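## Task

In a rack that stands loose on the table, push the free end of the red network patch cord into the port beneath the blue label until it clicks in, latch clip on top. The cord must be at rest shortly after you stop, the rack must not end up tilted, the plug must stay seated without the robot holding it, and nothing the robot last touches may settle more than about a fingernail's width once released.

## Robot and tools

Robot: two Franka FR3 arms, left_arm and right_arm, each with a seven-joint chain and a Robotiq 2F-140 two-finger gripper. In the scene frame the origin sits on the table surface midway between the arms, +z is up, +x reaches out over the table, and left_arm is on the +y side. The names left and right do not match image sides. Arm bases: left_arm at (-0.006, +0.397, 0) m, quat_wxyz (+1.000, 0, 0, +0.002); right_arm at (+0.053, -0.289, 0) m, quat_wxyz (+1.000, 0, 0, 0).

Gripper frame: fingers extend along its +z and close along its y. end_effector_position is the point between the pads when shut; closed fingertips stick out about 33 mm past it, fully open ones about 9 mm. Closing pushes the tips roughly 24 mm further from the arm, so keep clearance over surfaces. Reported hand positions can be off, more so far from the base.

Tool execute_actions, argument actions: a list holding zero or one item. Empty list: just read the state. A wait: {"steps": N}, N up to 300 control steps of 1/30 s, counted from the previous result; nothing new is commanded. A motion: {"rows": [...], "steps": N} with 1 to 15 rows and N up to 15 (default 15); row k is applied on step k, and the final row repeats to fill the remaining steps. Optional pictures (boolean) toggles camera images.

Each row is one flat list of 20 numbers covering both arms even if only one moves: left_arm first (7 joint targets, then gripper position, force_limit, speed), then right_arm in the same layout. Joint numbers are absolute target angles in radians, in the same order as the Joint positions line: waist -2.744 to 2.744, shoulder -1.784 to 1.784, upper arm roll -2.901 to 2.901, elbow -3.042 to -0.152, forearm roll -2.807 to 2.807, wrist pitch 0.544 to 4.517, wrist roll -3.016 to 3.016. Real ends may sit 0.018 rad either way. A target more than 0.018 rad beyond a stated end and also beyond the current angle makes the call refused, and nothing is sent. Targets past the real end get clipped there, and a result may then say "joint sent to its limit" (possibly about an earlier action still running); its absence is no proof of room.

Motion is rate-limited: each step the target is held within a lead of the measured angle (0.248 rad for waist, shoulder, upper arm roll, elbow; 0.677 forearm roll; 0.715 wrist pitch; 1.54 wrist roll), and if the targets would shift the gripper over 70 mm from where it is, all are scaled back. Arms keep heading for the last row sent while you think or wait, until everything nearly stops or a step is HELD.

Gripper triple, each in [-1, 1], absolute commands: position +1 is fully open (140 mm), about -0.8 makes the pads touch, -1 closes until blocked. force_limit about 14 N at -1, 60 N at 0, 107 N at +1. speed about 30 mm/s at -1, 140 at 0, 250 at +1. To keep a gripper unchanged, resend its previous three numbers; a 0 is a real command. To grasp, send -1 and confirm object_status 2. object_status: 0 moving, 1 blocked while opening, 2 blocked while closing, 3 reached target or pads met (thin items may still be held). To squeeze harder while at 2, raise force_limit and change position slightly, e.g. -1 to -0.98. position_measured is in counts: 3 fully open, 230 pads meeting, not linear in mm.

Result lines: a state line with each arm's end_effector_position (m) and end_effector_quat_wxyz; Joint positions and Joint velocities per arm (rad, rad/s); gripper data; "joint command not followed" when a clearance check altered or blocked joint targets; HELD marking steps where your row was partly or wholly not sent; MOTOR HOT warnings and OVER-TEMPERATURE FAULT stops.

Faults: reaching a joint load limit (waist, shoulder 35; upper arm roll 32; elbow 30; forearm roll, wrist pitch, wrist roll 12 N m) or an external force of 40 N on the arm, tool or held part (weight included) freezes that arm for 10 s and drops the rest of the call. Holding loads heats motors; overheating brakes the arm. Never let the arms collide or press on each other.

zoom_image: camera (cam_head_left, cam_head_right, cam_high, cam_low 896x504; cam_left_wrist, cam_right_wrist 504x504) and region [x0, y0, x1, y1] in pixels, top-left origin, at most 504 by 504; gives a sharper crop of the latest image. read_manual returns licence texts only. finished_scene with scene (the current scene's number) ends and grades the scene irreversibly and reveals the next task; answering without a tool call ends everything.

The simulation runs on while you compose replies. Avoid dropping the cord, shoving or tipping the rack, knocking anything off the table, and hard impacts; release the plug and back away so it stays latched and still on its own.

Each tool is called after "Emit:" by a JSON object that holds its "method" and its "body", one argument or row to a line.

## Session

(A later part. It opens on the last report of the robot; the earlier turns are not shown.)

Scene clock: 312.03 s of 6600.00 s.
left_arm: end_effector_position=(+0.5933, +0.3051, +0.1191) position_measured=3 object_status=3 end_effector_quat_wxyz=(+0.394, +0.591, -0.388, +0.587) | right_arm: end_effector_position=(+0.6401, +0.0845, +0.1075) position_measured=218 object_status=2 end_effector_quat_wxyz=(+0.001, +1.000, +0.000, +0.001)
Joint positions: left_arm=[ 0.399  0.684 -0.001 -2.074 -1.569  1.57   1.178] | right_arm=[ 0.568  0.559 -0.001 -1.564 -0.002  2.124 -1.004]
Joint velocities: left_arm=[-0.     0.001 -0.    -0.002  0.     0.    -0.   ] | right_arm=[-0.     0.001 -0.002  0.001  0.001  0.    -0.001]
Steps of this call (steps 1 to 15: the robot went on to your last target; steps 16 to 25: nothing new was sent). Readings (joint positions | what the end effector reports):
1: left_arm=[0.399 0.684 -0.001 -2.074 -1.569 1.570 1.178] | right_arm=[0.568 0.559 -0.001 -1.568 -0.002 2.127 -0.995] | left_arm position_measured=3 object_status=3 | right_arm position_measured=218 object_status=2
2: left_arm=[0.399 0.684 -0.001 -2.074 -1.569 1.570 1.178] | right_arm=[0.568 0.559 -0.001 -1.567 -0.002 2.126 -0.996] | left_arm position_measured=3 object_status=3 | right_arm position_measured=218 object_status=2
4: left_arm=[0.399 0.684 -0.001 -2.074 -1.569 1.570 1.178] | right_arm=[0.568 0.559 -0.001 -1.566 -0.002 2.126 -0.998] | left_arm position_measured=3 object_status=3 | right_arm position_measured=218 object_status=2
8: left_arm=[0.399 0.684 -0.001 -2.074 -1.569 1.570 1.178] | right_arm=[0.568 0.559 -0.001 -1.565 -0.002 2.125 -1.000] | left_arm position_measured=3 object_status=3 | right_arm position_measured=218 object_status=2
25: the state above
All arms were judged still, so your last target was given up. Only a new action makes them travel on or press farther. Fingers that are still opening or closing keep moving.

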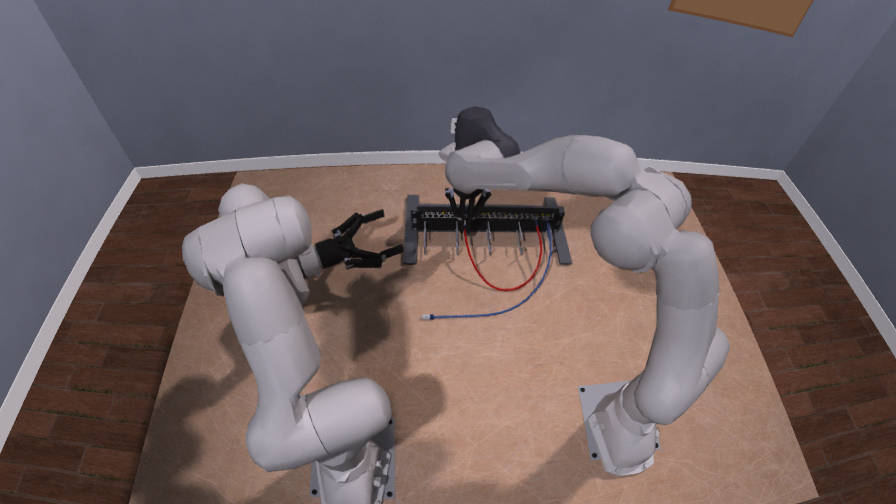

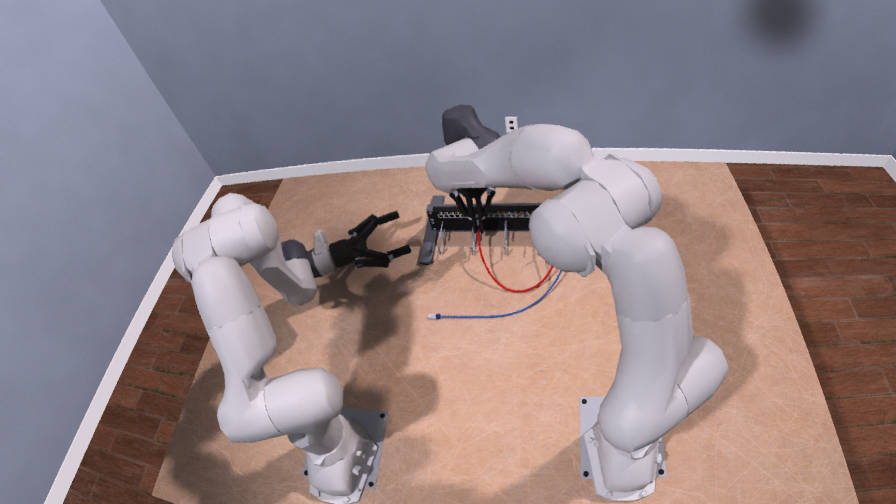

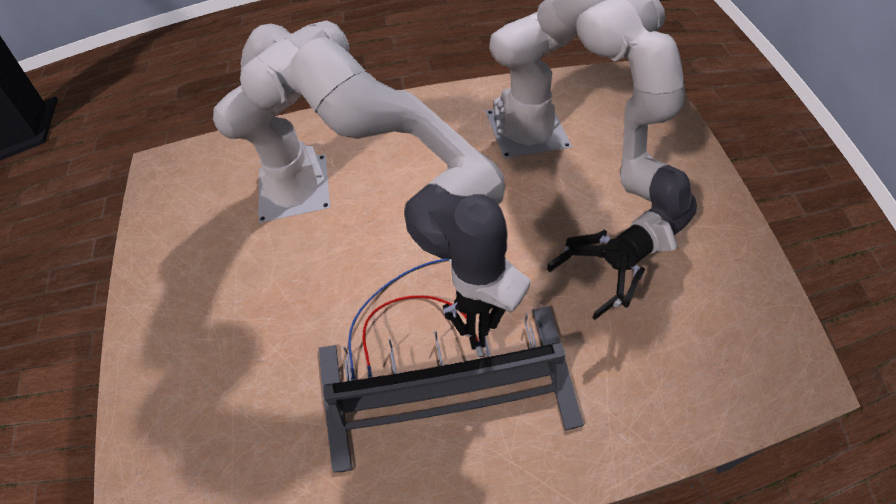

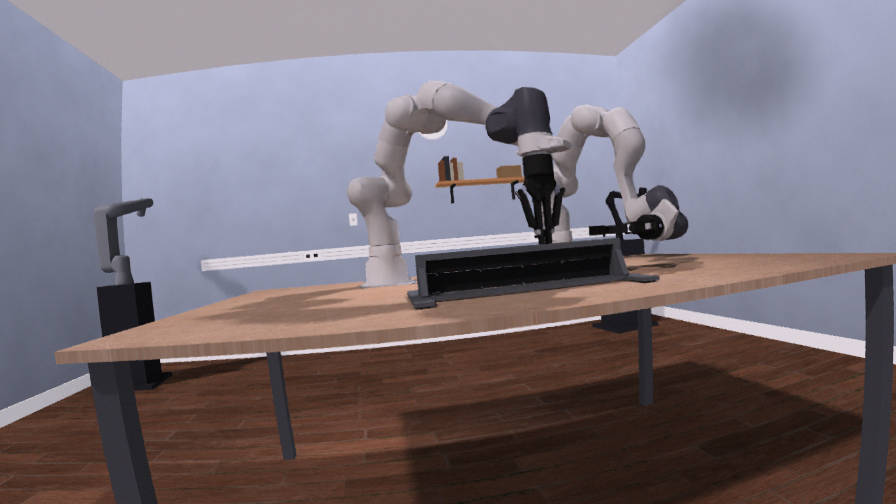

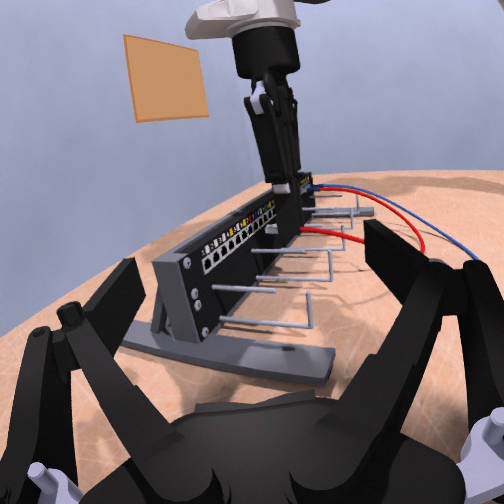

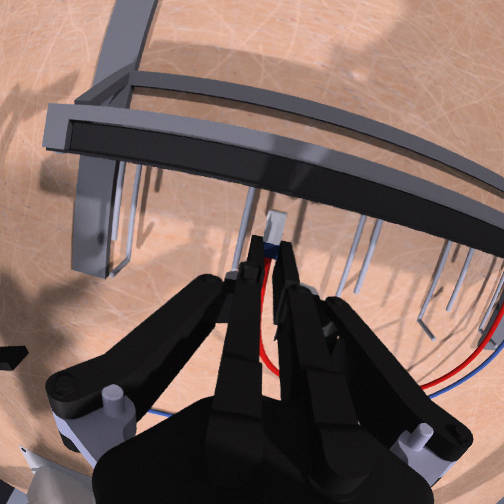

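Emit:
{"method": "execute_actions", "body": {
  "actions": [
    {"rows": [[0.399,0.6825,0,-2.073,-1.5708,1.5708,1.1847,1,0,0, 0.566,0.562,0,-1.554,0,2.114,-0.99,-1,0.4,-0.6],[0.399,0.6825,0,-2.073,-1.5708,1.5708,1.1847,1,0,0, 0.5648,0.565,0,-1.546,0,2.108,-0.98,-1,0.4,-0.6],[0.399,0.6825,0,-2.073,-1.5708,1.5708,1.1847,1,0,0, 0.5636,0.568,0,-1.538,0,2.102,-0.97,-1,0.4,-0.6],[0.399,0.6825,0,-2.073,-1.5708,1.5708,1.1847,1,0,0, 0.5624,0.5715,0,-1.530,0,2.0965,-0.96,-1,0.4,-0.6],[0.399,0.6825,0,-2.073,-1.5708,1.5708,1.1847,1,0,0, 0.5611,0.5748,0,-1.5218,0,2.0965,-0.96,-1,0.4,-0.6]], "steps": 15}
  ],
  "pictures": false
}}

Emit:
{"method": "execute_actions", "body": {
  "actions": [
    {"steps": 25}
  ]
}}

Emit:
{"method": "zoom_image", "body": {
  "camera": "cam_left_wrist",
  "region": [235, 200, 295, 250]
}}

Emit:
{"method": "zoom_image", "body": {
  "camera": "cam_right_wrist",
  "region": [200, 130, 350, 280]
}}

Emit:
{"method": "zoom_image", "body": {
  "camera": "cam_head_left",
  "region": [435, 185, 505, 245]
}}

Scene clock: 330.40 s of 6600.00 s.
left_arm: end_effector_position=(+0.5933, +0.3051, +0.1191) position_measured=3 object_status=3 end_effector_quat_wxyz=(+0.394, +0.591, -0.388, +0.587) | right_arm: end_effector_position=(+0.6485, +0.0852, +0.1144) position_measured=218 object_status=2 end_effector_quat_wxyz=(-0.000, +1.000, -0.018, +0.002)
Joint positions: left_arm=[ 0.399  0.684 -0.001 -2.074 -1.569  1.57   1.178] | right_arm=[ 0.562  0.572 -0.001 -1.524 -0.002  2.101 -0.974]
Joint velocities: left_arm=[-0.    -0.    -0.001 -0.001  0.001 -0.    -0.001] | right_arm=[ 0.     0.007 -0.002 -0.001  0.001 -0.012  0.031]
Steps of this call (steps 1 to 90: nothing new was sent; then 14.87 s passed at rest; steps 91 to 105: all 15 steps of this action). Readings (joint positions | what the end effector reports):
91: left_arm=[0.399 0.684 -0.001 -2.074 -1.569 1.570 1.178] | right_arm=[0.568 0.560 -0.001 -1.562 -0.002 2.122 -1.004] | left_arm position_measured=3 object_status=3 | right_arm position_measured=218 object_status=2
92: left_arm=[0.399 0.684 -0.001 -2.074 -1.569 1.570 1.178] | right_arm=[0.568 0.561 -0.001 -1.558 -0.002 2.120 -1.002] | left_arm position_measured=3 object_status=3 | right_arm position_measured=218 object_status=2
94: left_arm=[0.399 0.684 -0.001 -2.074 -1.569 1.570 1.178] | right_arm=[0.567 0.565 -0.001 -1.547 -0.002 2.114 -0.996] | left_arm position_measured=3 object_status=3 | right_arm position_measured=218 object_status=2
98: left_arm=[0.399 0.684 -0.001 -2.074 -1.569 1.570 1.178] | right_arm=[0.563 0.571 -0.001 -1.528 -0.002 2.106 -0.985] | left_arm position_measured=3 object_status=3 | right_arm position_measured=218 object_status=2
105: the state above

Scene clock: 331.23 s of 6600.00 s.
left_arm: end_effector_position=(+0.5933, +0.3051, +0.1191) position_measured=3 object_status=3 end_effector_quat_wxyz=(+0.394, +0.591, -0.388, +0.587) | right_arm: end_effector_position=(+0.6480, +0.0849, +0.1139) position_measured=218 object_status=2 end_effector_quat_wxyz=(+0.000, +1.000, -0.022, +0.001)
Joint positions: left_arm=[ 0.399  0.684 -0.001 -2.074 -1.569  1.57   1.178] | right_arm=[ 0.562  0.573 -0.001 -1.524 -0.002  2.099 -0.965]
Joint velocities: left_arm=[-0.     0.001 -0.002  0.     0.    -0.     0.   ] | right_arm=[-0.     0.002  0.001 -0.001  0.    -0.001  0.002]
Steps of this call (steps 1 to 15: the robot went on to your last target; steps 16 to 25: nothing new was sent). Readings (joint positions | what the end effector reports):
1: left_arm=[0.399 0.684 -0.001 -2.074 -1.569 1.570 1.178] | right_arm=[0.562 0.573 -0.001 -1.524 -0.002 2.101 -0.973] | left_arm position_measured=3 object_status=3 | right_arm position_measured=218 object_status=2
2: left_arm=[0.399 0.684 -0.001 -2.074 -1.569 1.570 1.178] | right_arm=[0.562 0.573 -0.001 -1.524 -0.002 2.100 -0.972] | left_arm position_measured=3 object_status=3 | right_arm position_measured=218 object_status=2
4: left_arm=[0.399 0.684 -0.001 -2.074 -1.569 1.570 1.178] | right_arm=[0.562 0.573 -0.001 -1.524 -0.002 2.100 -0.970] | left_arm position_measured=3 object_status=3 | right_arm position_measured=218 object_status=2
8: left_arm=[0.399 0.684 -0.001 -2.074 -1.569 1.570 1.178] | right_arm=[0.562 0.573 -0.001 -1.524 -0.002 2.099 -0.968] | left_arm position_measured=3 object_status=3 | right_arm position_measured=218 object_status=2
25: the state above
All arms were judged still, so your last target was given up. Only a new action makes them travel on or press farther. Fingers that are still opening or closing keep moving.

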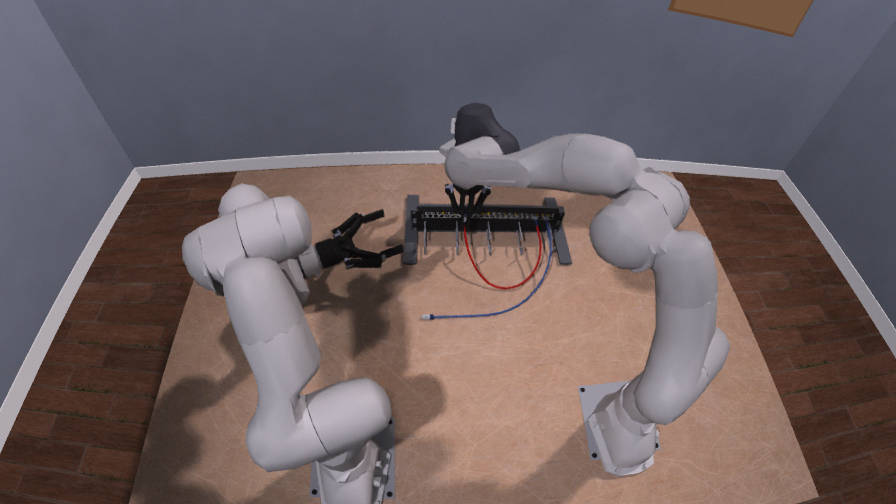

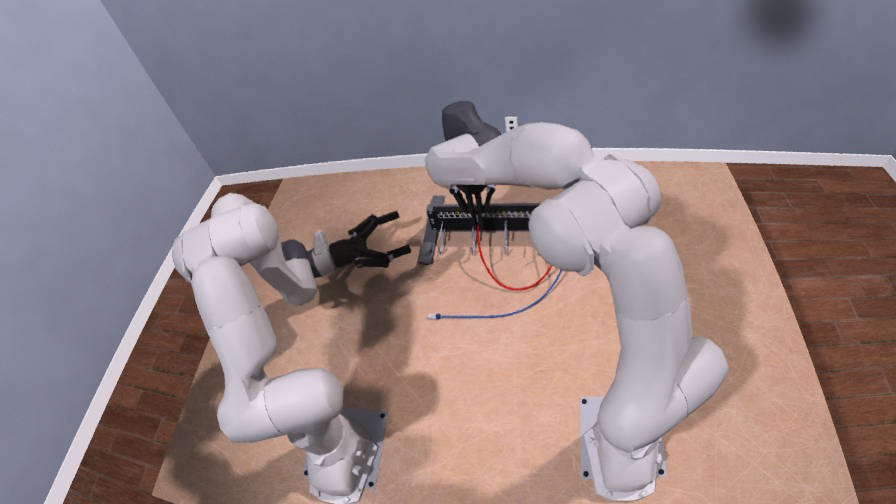

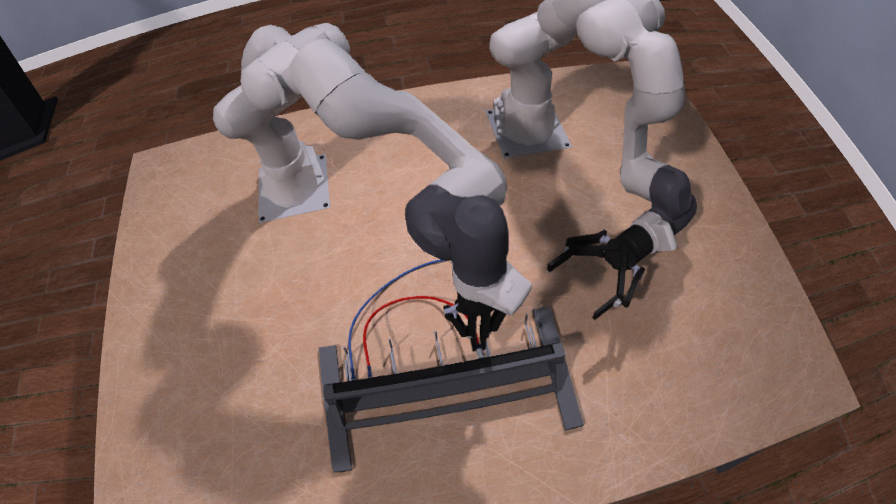

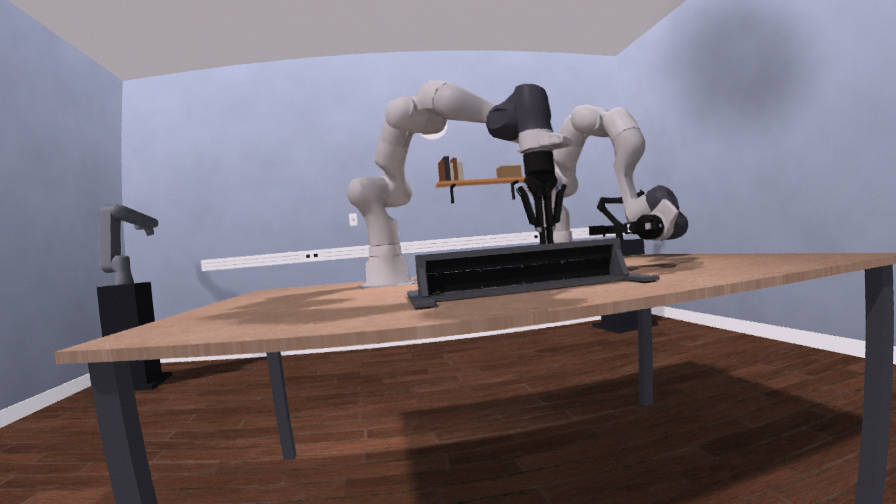

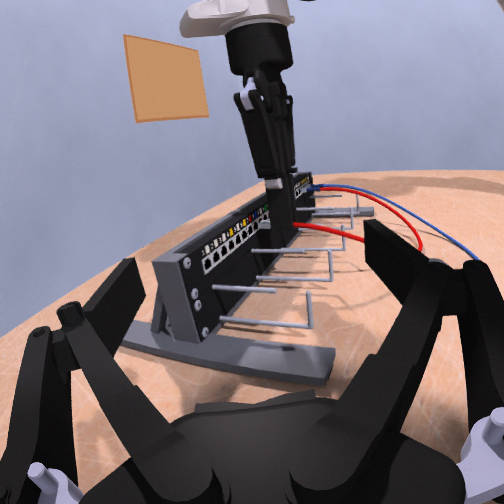

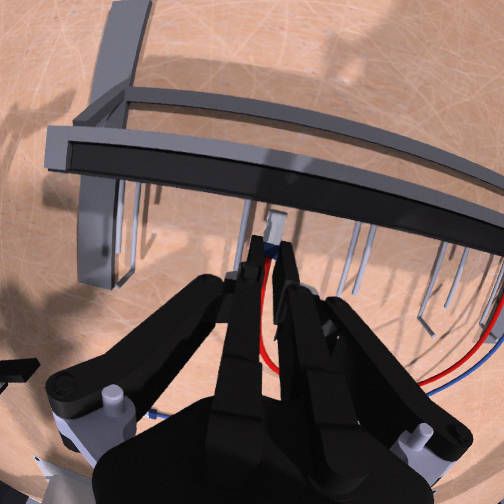

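Region (235, 200, 295, 250) of cam_left_wrist's 504x504 image, scaled by 8.400, with more detail than that image has.

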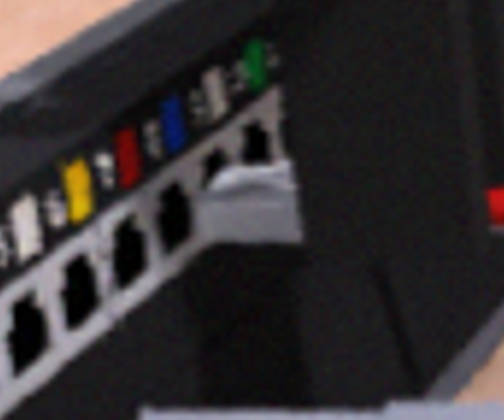

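Region (200, 130, 350, 280) of cam_right_wrist's 504x504 image, scaled by 3.360, with more detail than that image has.

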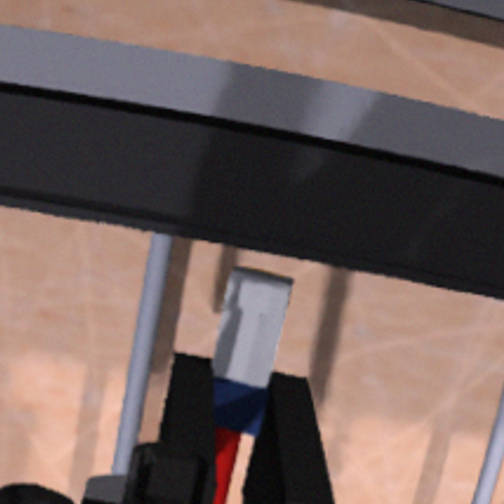

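Region (435, 185, 505, 245) of cam_head_left's 896x504 image, scaled by 7.200, with more detail than that image has; it fills the top 432 rows of this view, and the rest is white.

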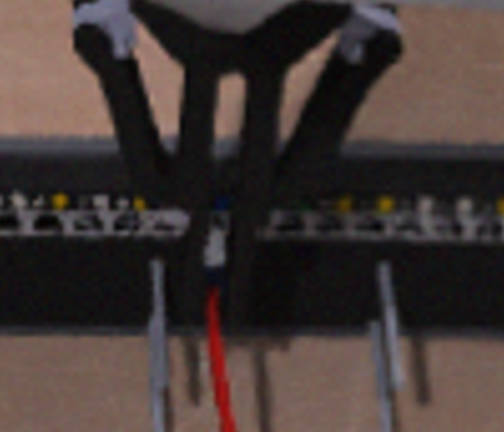

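Emit:
{"method": "zoom_image", "body": {
  "camera": "cam_head_left",
  "region": [450, 205, 480, 230]
}}

Emit:
{"method": "zoom_image", "body": {
  "camera": "cam_head_right",
  "region": [460, 203, 500, 235]
}}

Region (450, 205, 480, 230) of cam_head_left's 896x504 image, scaled by 16.800, with more detail than that image has.

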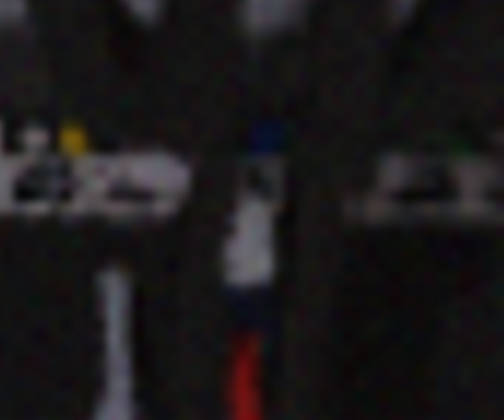

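Region (460, 203, 500, 235) of cam_head_right's 896x504 image, scaled by 12.600, with more detail than that image has; it fills the top 403 rows of this view, and the rest is white.

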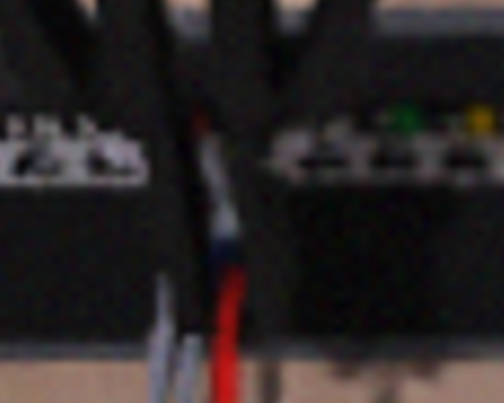

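Emit:
{"method": "execute_actions", "body": {
  "actions": [
    {"rows": [[0.399,0.6825,0,-2.073,-1.5708,1.5708,1.1847,1,0,0, 0.5603,0.5778,0,-1.5175,0,2.094,-0.974,-1,0.4,-0.6],[0.399,0.6825,0,-2.073,-1.5708,1.5708,1.1847,1,0,0, 0.5595,0.5808,0,-1.5132,0,2.092,-0.974,-1,0.4,-0.6],[0.399,0.6825,0,-2.073,-1.5708,1.5708,1.1847,1,0,0, 0.5587,0.5838,0,-1.5089,0,2.09,-0.974,-1,0.4,-0.6],[0.399,0.6825,0,-2.073,-1.5708,1.5708,1.1847,1,0,0, 0.5579,0.5868,0,-1.5046,0,2.09,-0.974,-1,0.4,-0.6],[0.399,0.6825,0,-2.073,-1.5708,1.5708,1.1847,1,0,0, 0.5571,0.5898,0,-1.5003,0,2.09,-0.974,-1,0.4,-0.6]], "steps": 15}
  ],
  "pictures": false
}}

Emit:
{"method": "execute_actions", "body": {
  "actions": [
    {"steps": 15}
  ]
}}

Emit:
{"method": "zoom_image", "body": {
  "camera": "cam_left_wrist",
  "region": [235, 200, 295, 250]
}}

Scene clock: 359.83 s of 6600.00 s.
left_arm: end_effector_position=(+0.5934, +0.3051, +0.1191) position_measured=3 object_status=3 end_effector_quat_wxyz=(+0.394, +0.591, -0.388, +0.587) | right_arm: end_effector_position=(+0.6529, +0.0847, +0.1126) position_measured=218 object_status=2 end_effector_quat_wxyz=(+0.000, +1.000, -0.022, +0.001)
Joint positions: left_arm=[ 0.399  0.684 -0.001 -2.074 -1.569  1.57   1.178] | right_arm=[ 0.558  0.588 -0.001 -1.503 -0.002  2.093 -0.969]
Joint velocities: left_arm=[-0.     0.001  0.     0.    -0.001  0.     0.   ] | right_arm=[ 0.001  0.     0.     0.003 -0.001 -0.002 -0.004]
Steps of this call (steps 1 to 90: nothing new was sent; then 25.10 s passed at rest; steps 91 to 105: all 15 steps of this action). Readings (joint positions | what the end effector reports):
91: left_arm=[0.399 0.684 -0.001 -2.074 -1.569 1.570 1.178] | right_arm=[0.562 0.574 -0.001 -1.523 -0.002 2.098 -0.965] | left_arm position_measured=3 object_status=3 | right_arm position_measured=218 object_status=2
92: left_arm=[0.399 0.684 -0.001 -2.074 -1.569 1.570 1.178] | right_arm=[0.562 0.575 -0.001 -1.521 -0.002 2.098 -0.965] | left_arm position_measured=3 object_status=3 | right_arm position_measured=218 object_status=2
94: left_arm=[0.399 0.684 -0.001 -2.074 -1.569 1.570 1.178] | right_arm=[0.561 0.579 -0.001 -1.514 -0.002 2.096 -0.966] | left_arm position_measured=3 object_status=3 | right_arm position_measured=218 object_status=2
98: left_arm=[0.399 0.684 -0.001 -2.074 -1.569 1.570 1.178] | right_arm=[0.559 0.586 -0.001 -1.505 -0.002 2.094 -0.967] | left_arm position_measured=3 object_status=3 | right_arm position_measured=218 object_status=2
105: the state above

Scene clock: 360.33 s of 6600.00 s.
left_arm: end_effector_position=(+0.5934, +0.3051, +0.1191) position_measured=3 object_status=3 end_effector_quat_wxyz=(+0.394, +0.591, -0.388, +0.587) | right_arm: end_effector_position=(+0.6529, +0.0847, +0.1127) position_measured=218 object_status=2 end_effector_quat_wxyz=(+0.000, +1.000, -0.022, +0.001)
Joint positions: left_arm=[ 0.399  0.684 -0.001 -2.074 -1.569  1.57   1.178] | right_arm=[ 0.558  0.588 -0.001 -1.503 -0.002  2.093 -0.97 ]
Joint velocities: left_arm=[-0.     0.     0.    -0.001  0.     0.001 -0.001] | right_arm=[-0.001  0.001  0.001  0.001  0.     0.001 -0.   ]
Steps of this call (steps 1 to 15: the robot went on to your last target). Readings (joint positions | what the end effector reports):
1: left_arm=[0.399 0.684 -0.001 -2.074 -1.569 1.570 1.178] | right_arm=[0.558 0.588 -0.001 -1.503 -0.002 2.093 -0.969] | left_arm position_measured=3 object_status=3 | right_arm position_measured=218 object_status=2
2: left_arm=[0.399 0.684 -0.001 -2.074 -1.569 1.570 1.178] | right_arm=[0.558 0.588 -0.001 -1.503 -0.002 2.093 -0.969] | left_arm position_measured=3 object_status=3 | right_arm position_measured=218 object_status=2
4: left_arm=[0.399 0.684 -0.001 -2.074 -1.569 1.570 1.178] | right_arm=[0.558 0.588 -0.001 -1.503 -0.002 2.093 -0.969] | left_arm position_measured=3 object_status=3 | right_arm position_measured=218 object_status=2
8: left_arm=[0.399 0.684 -0.001 -2.074 -1.569 1.570 1.178] | right_arm=[0.558 0.588 -0.001 -1.503 -0.002 2.093 -0.969] | left_arm position_measured=3 object_status=3 | right_arm position_measured=218 object_status=2
15: the state above
All arms were judged still, so your last target was given up. Only a new action makes them travel on or press farther. Fingers that are still opening or closing keep moving.

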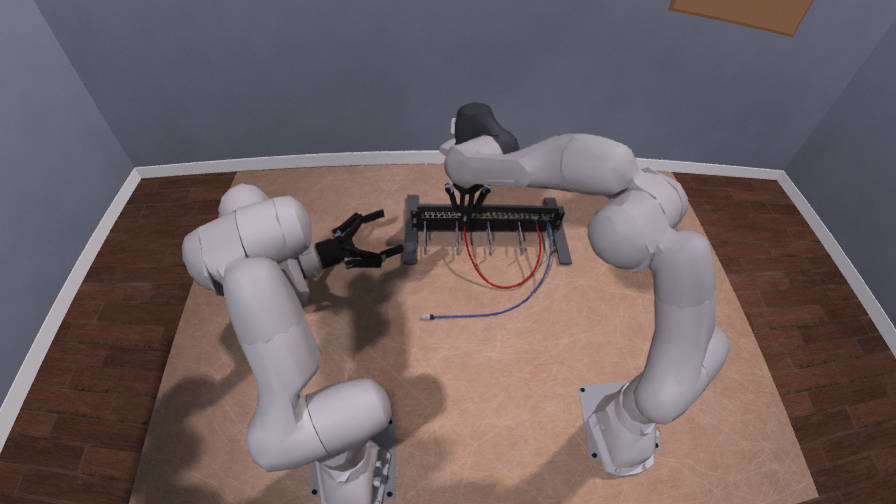

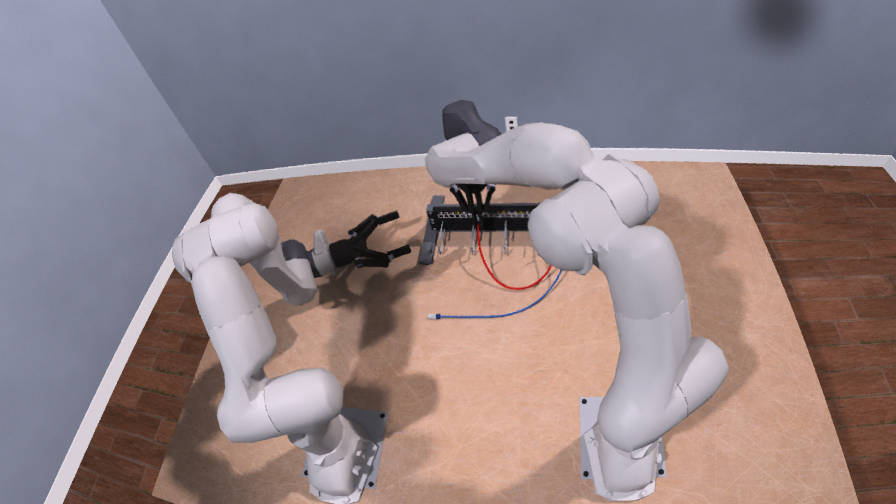

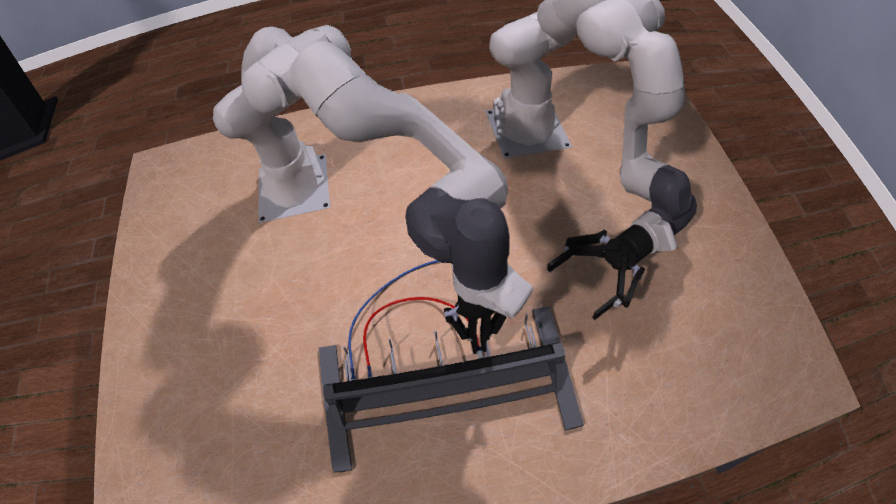

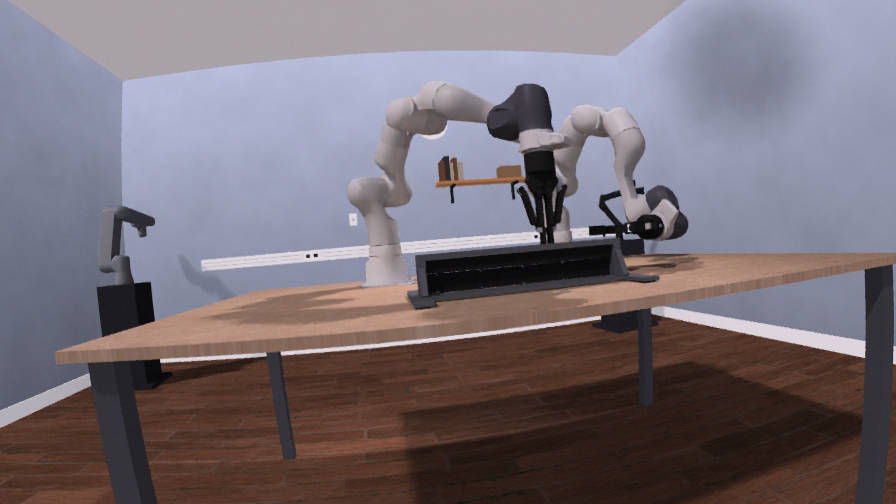

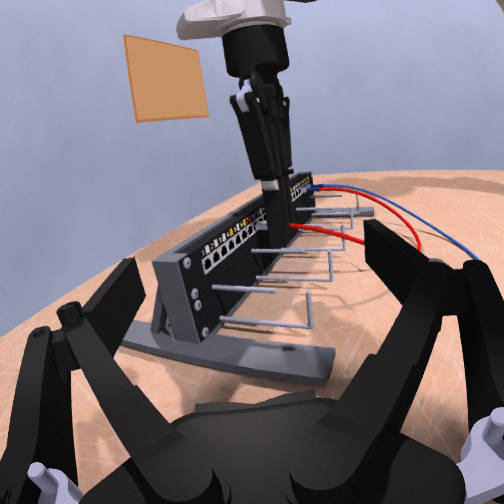

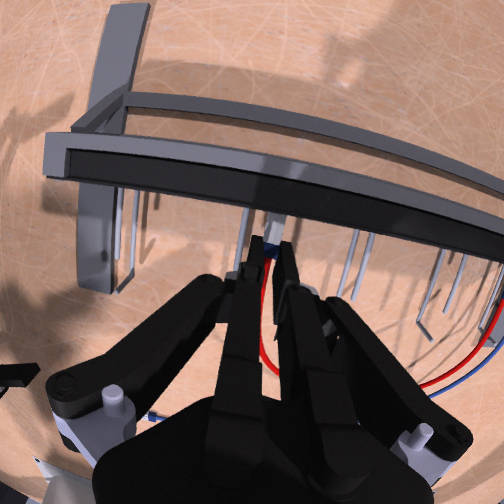

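Region (235, 200, 295, 250) of cam_left_wrist's 504x504 image, scaled by 8.400, with more detail than that image has.

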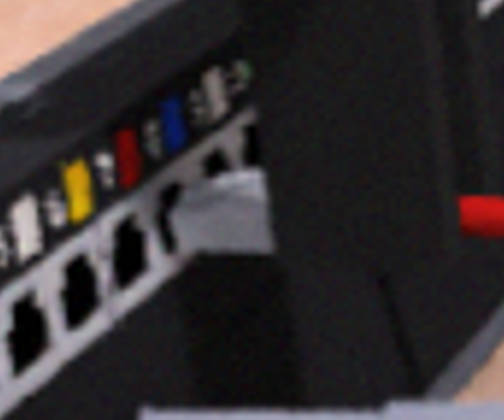

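Emit:
{"method": "execute_actions", "body": {
  "actions": [
    {"rows": [[0.399,0.6825,0,-2.073,-1.5708,1.5708,1.1847,1,0,0, 0.5566,0.5915,0,-1.4974,0,2.088,-0.975,-1,0.4,-0.6],[0.399,0.6825,0,-2.073,-1.5708,1.5708,1.1847,1,0,0, 0.5561,0.5933,0,-1.4944,0,2.0865,-0.976,-1,0.4,-0.6],[0.399,0.6825,0,-2.073,-1.5708,1.5708,1.1847,1,0,0, 0.5556,0.595,0,-1.4915,0,2.085,-0.977,-1,0.4,-0.6],[0.399,0.6825,0,-2.073,-1.5708,1.5708,1.1847,1,0,0, 0.5551,0.5968,0,-1.4885,0,2.084,-0.978,-1,0.4,-0.6],[0.399,0.6825,0,-2.073,-1.5708,1.5708,1.1847,1,0,0, 0.5546,0.5985,0,-1.4856,0,2.083,-0.978,-1,0.4,-0.6],[0.399,0.6825,0,-2.073,-1.5708,1.5708,1.1847,1,0,0, 0.5541,0.6003,0,-1.4827,0,2.082,-0.978,-1,0.4,-0.6],[0.399,0.6825,0,-2.073,-1.5708,1.5708,1.1847,1,0,0, 0.5536,0.602,0,-1.4797,0,2.081,-0.978,-1,0.4,-0.6],[0.399,0.6825,0,-2.073,-1.5708,1.5708,1.1847,1,0,0, 0.5531,0.6038,0,-1.4768,0,2.0806,-0.978,-1,0.4,-0.6]], "steps": 15}
  ],
  "pictures": false
}}

Emit:
{"method": "execute_actions", "body": {
  "actions": [
    {"steps": 10}
  ]
}}

Emit:
{"method": "zoom_image", "body": {
  "camera": "cam_left_wrist",
  "region": [235, 200, 295, 250]
}}

Emit:
{"method": "zoom_image", "body": {
  "camera": "cam_right_wrist",
  "region": [200, 130, 350, 280]
}}

Scene clock: 373.33 s of 6600.00 s.
left_arm: end_effector_position=(+0.5934, +0.3051, +0.1191) position_measured=3 object_status=3 end_effector_quat_wxyz=(+0.394, +0.591, -0.388, +0.587) | right_arm: end_effector_position=(+0.6556, +0.0850, +0.1122) position_measured=218 object_status=2 end_effector_quat_wxyz=(+0.001, +1.000, -0.021, -0.001)
Joint positions: left_arm=[ 0.399  0.684 -0.001 -2.074 -1.569  1.57   1.178] | right_arm=[ 0.556  0.601 -0.    -1.481 -0.001  2.08  -0.973]
Joint velocities: left_arm=[-0.    -0.    -0.001  0.    -0.001 -0.    -0.003] | right_arm=[-0.001  0.001  0.001  0.005 -0.001 -0.006 -0.002]
Steps of this call (steps 1 to 90: nothing new was sent; then 9.50 s passed at rest; steps 91 to 105: all 15 steps of this action). Readings (joint positions | what the end effector reports):
91: left_arm=[0.399 0.684 -0.001 -2.074 -1.569 1.570 1.178] | right_arm=[0.558 0.588 -0.001 -1.502 -0.002 2.092 -0.970] | left_arm position_measured=3 object_status=3 | right_arm position_measured=218 object_status=2
92: left_arm=[0.399 0.684 -0.001 -2.074 -1.569 1.570 1.178] | right_arm=[0.558 0.589 -0.001 -1.500 -0.002 2.091 -0.970] | left_arm position_measured=3 object_status=3 | right_arm position_measured=218 object_status=2
94: left_arm=[0.399 0.684 -0.001 -2.074 -1.569 1.570 1.178] | right_arm=[0.558 0.592 -0.001 -1.496 -0.002 2.090 -0.971] | left_arm position_measured=3 object_status=3 | right_arm position_measured=218 object_status=2
98: left_arm=[0.399 0.684 -0.001 -2.074 -1.569 1.570 1.178] | right_arm=[0.557 0.598 -0.001 -1.486 -0.001 2.085 -0.972] | left_arm position_measured=3 object_status=3 | right_arm position_measured=218 object_status=2
105: the state above

Scene clock: 373.67 s of 6600.00 s.
left_arm: end_effector_position=(+0.5934, +0.3051, +0.1191) position_measured=3 object_status=3 end_effector_quat_wxyz=(+0.394, +0.591, -0.388, +0.587) | right_arm: end_effector_position=(+0.6557, +0.0850, +0.1122) position_measured=218 object_status=2 end_effector_quat_wxyz=(+0.001, +1.000, -0.021, -0.001)
Joint positions: left_arm=[ 0.399  0.684 -0.001 -2.074 -1.569  1.57   1.178] | right_arm=[ 0.556  0.602 -0.    -1.48  -0.001  2.079 -0.974]
Joint velocities: left_arm=[-0.001  0.002 -0.001 -0.001 -0.     0.001 -0.001] | right_arm=[-0.001  0.    -0.001  0.     0.001  0.    -0.001]
Steps of this call (steps 1 to 10: the robot went on to your last target). Readings (joint positions | what the end effector reports):
1: left_arm=[0.399 0.684 -0.001 -2.074 -1.569 1.570 1.178] | right_arm=[0.556 0.601 -0.000 -1.480 -0.001 2.079 -0.973] | left_arm position_measured=3 object_status=3 | right_arm position_measured=218 object_status=2
2: left_arm=[0.399 0.684 -0.001 -2.074 -1.569 1.570 1.178] | right_arm=[0.556 0.602 -0.000 -1.480 -0.001 2.079 -0.973] | left_arm position_measured=3 object_status=3 | right_arm position_measured=218 object_status=2
4: left_arm=[0.399 0.684 -0.001 -2.074 -1.569 1.570 1.178] | right_arm=[0.556 0.602 -0.000 -1.480 -0.001 2.079 -0.973] | left_arm position_measured=3 object_status=3 | right_arm position_measured=218 object_status=2
8: left_arm=[0.399 0.684 -0.001 -2.074 -1.569 1.570 1.178] | right_arm=[0.556 0.602 -0.000 -1.480 -0.001 2.079 -0.974] | left_arm position_measured=3 object_status=3 | right_arm position_measured=218 object_status=2
10: the state above

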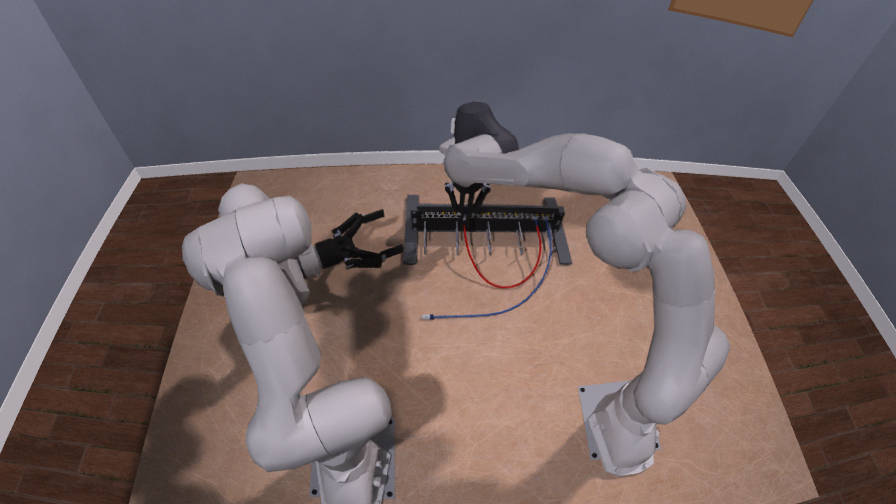

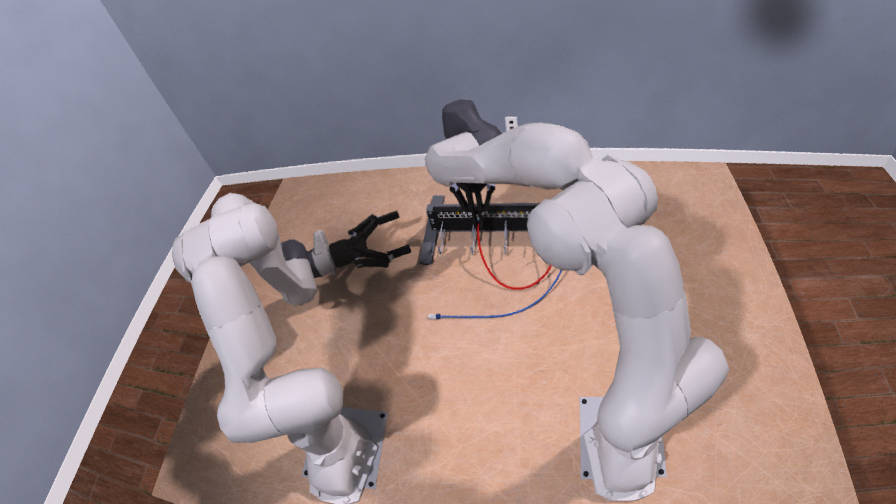

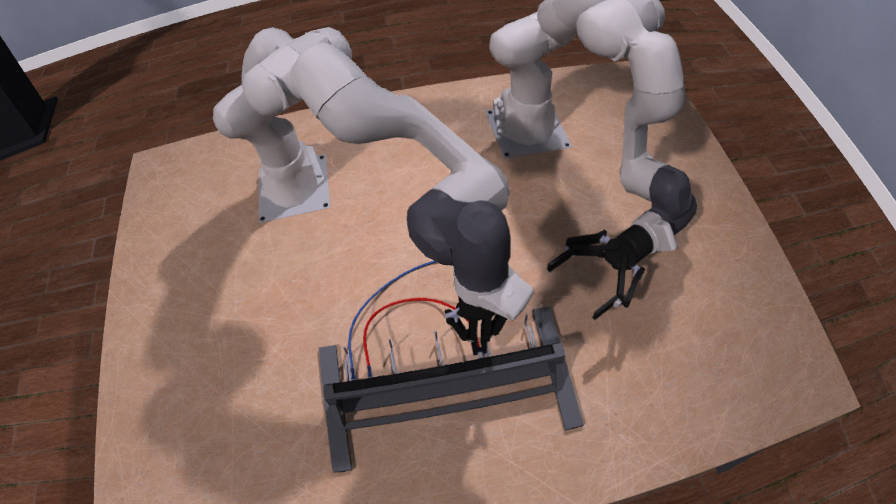

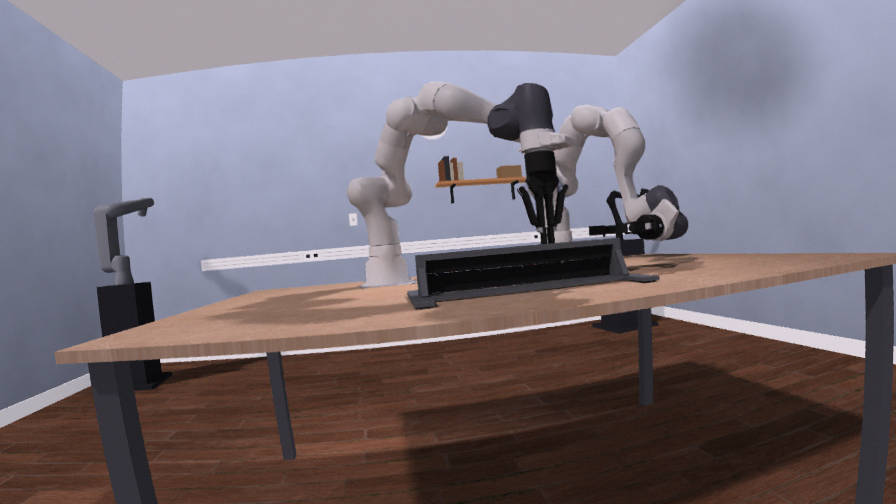

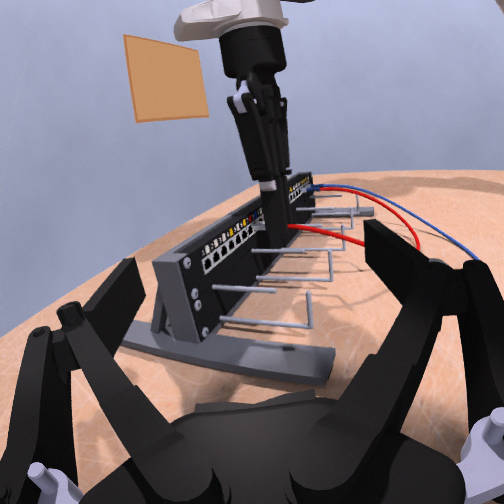

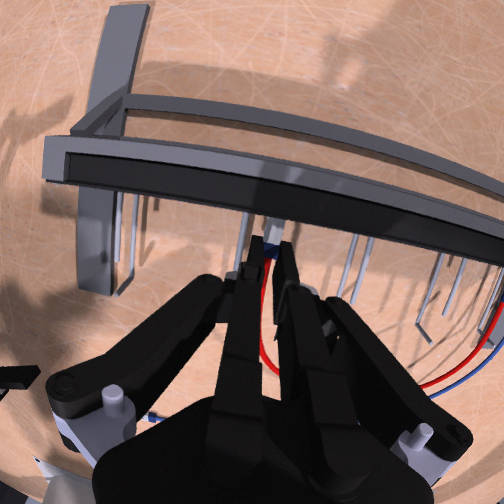

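Region (235, 200, 295, 250) of cam_left_wrist's 504x504 image, scaled by 8.400, with more detail than that image has.

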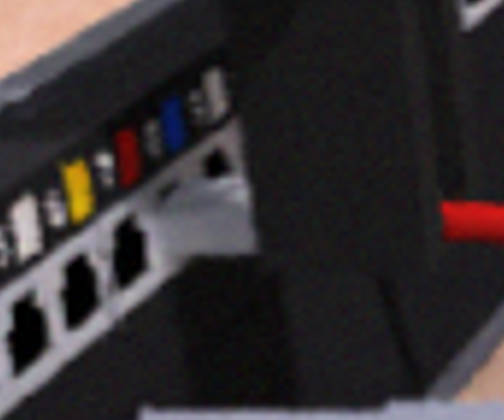

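Region (200, 130, 350, 280) of cam_right_wrist's 504x504 image, scaled by 3.360, with more detail than that image has.

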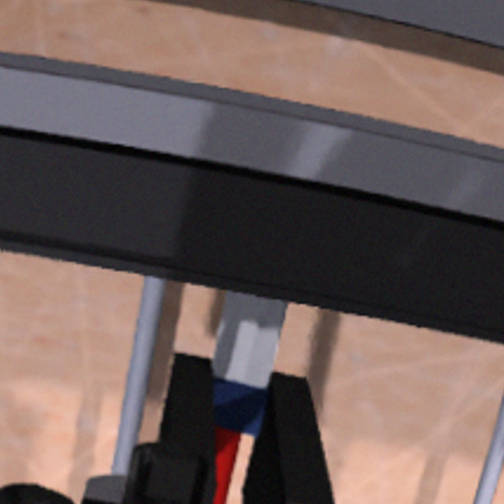

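Emit:
{"method": "execute_actions", "body": {
  "actions": [
    {"rows": [[0.399,0.6825,0,-2.073,-1.5708,1.5708,1.1847,1,0,0, 0.5526,0.6038,0,-1.4768,0,2.0806,-0.978,-1,0.4,-0.6],[0.399,0.6825,0,-2.073,-1.5708,1.5708,1.1847,1,0,0, 0.5521,0.6038,0,-1.4768,0,2.0806,-0.978,-1,0.4,-0.6],[0.399,0.6825,0,-2.073,-1.5708,1.5708,1.1847,1,0,0, 0.5516,0.6038,0,-1.4768,0,2.0806,-0.979,-1,0.4,-0.6],[0.399,0.6825,0,-2.073,-1.5708,1.5708,1.1847,1,0,0, 0.5511,0.6038,0,-1.4768,0,2.0806,-0.98,-1,0.4,-0.6],[0.399,0.6825,0,-2.073,-1.5708,1.5708,1.1847,1,0,0, 0.5506,0.6038,0,-1.4768,0,2.0806,-0.98,-1,0.4,-0.6]], "steps": 15}
  ],
  "pictures": false
}}

Scene clock: 389.57 s of 6600.00 s.
left_arm: end_effector_position=(+0.5934, +0.3051, +0.1191) position_measured=3 object_status=3 end_effector_quat_wxyz=(+0.394, +0.591, -0.388, +0.587) | right_arm: end_effector_position=(+0.6559, +0.0843, +0.1120) position_measured=218 object_status=2 end_effector_quat_wxyz=(+0.001, +1.000, -0.021, -0.001)
Joint positions: left_arm=[ 0.399  0.684 -0.001 -2.074 -1.569  1.57   1.178] | right_arm=[ 0.554  0.602  0.    -1.48  -0.     2.079 -0.975]
Joint velocities: left_arm=[-0.     0.001 -0.     0.     0.    -0.     0.001] | right_arm=[ 0.     0.001 -0.001  0.    -0.002  0.    -0.001]
Steps of this call (steps 1 to 15: the robot went on to your last target; steps 16 to 90: nothing new was sent; then 12.40 s passed at rest; steps 91 to 105: all 15 steps of this action). Readings (joint positions | what the end effector reports):
91: left_arm=[0.399 0.684 -0.001 -2.074 -1.569 1.570 1.178] | right_arm=[0.556 0.602 -0.000 -1.480 -0.001 2.079 -0.974] | left_arm position_measured=3 object_status=3 | right_arm position_measured=218 object_status=2
92: left_arm=[0.399 0.684 -0.001 -2.074 -1.569 1.570 1.178] | right_arm=[0.556 0.602 -0.000 -1.480 -0.001 2.079 -0.974] | left_arm position_measured=3 object_status=3 | right_arm position_measured=218 object_status=2
94: left_arm=[0.399 0.684 -0.001 -2.074 -1.569 1.570 1.178] | right_arm=[0.556 0.602 0.000 -1.480 -0.000 2.079 -0.974] | left_arm position_measured=3 object_status=3 | right_arm position_measured=218 object_status=2
98: left_arm=[0.399 0.684 -0.001 -2.074 -1.569 1.570 1.178] | right_arm=[0.555 0.602 0.000 -1.480 -0.000 2.079 -0.975] | left_arm position_measured=3 object_status=3 | right_arm position_measured=218 object_status=2
105: the state above


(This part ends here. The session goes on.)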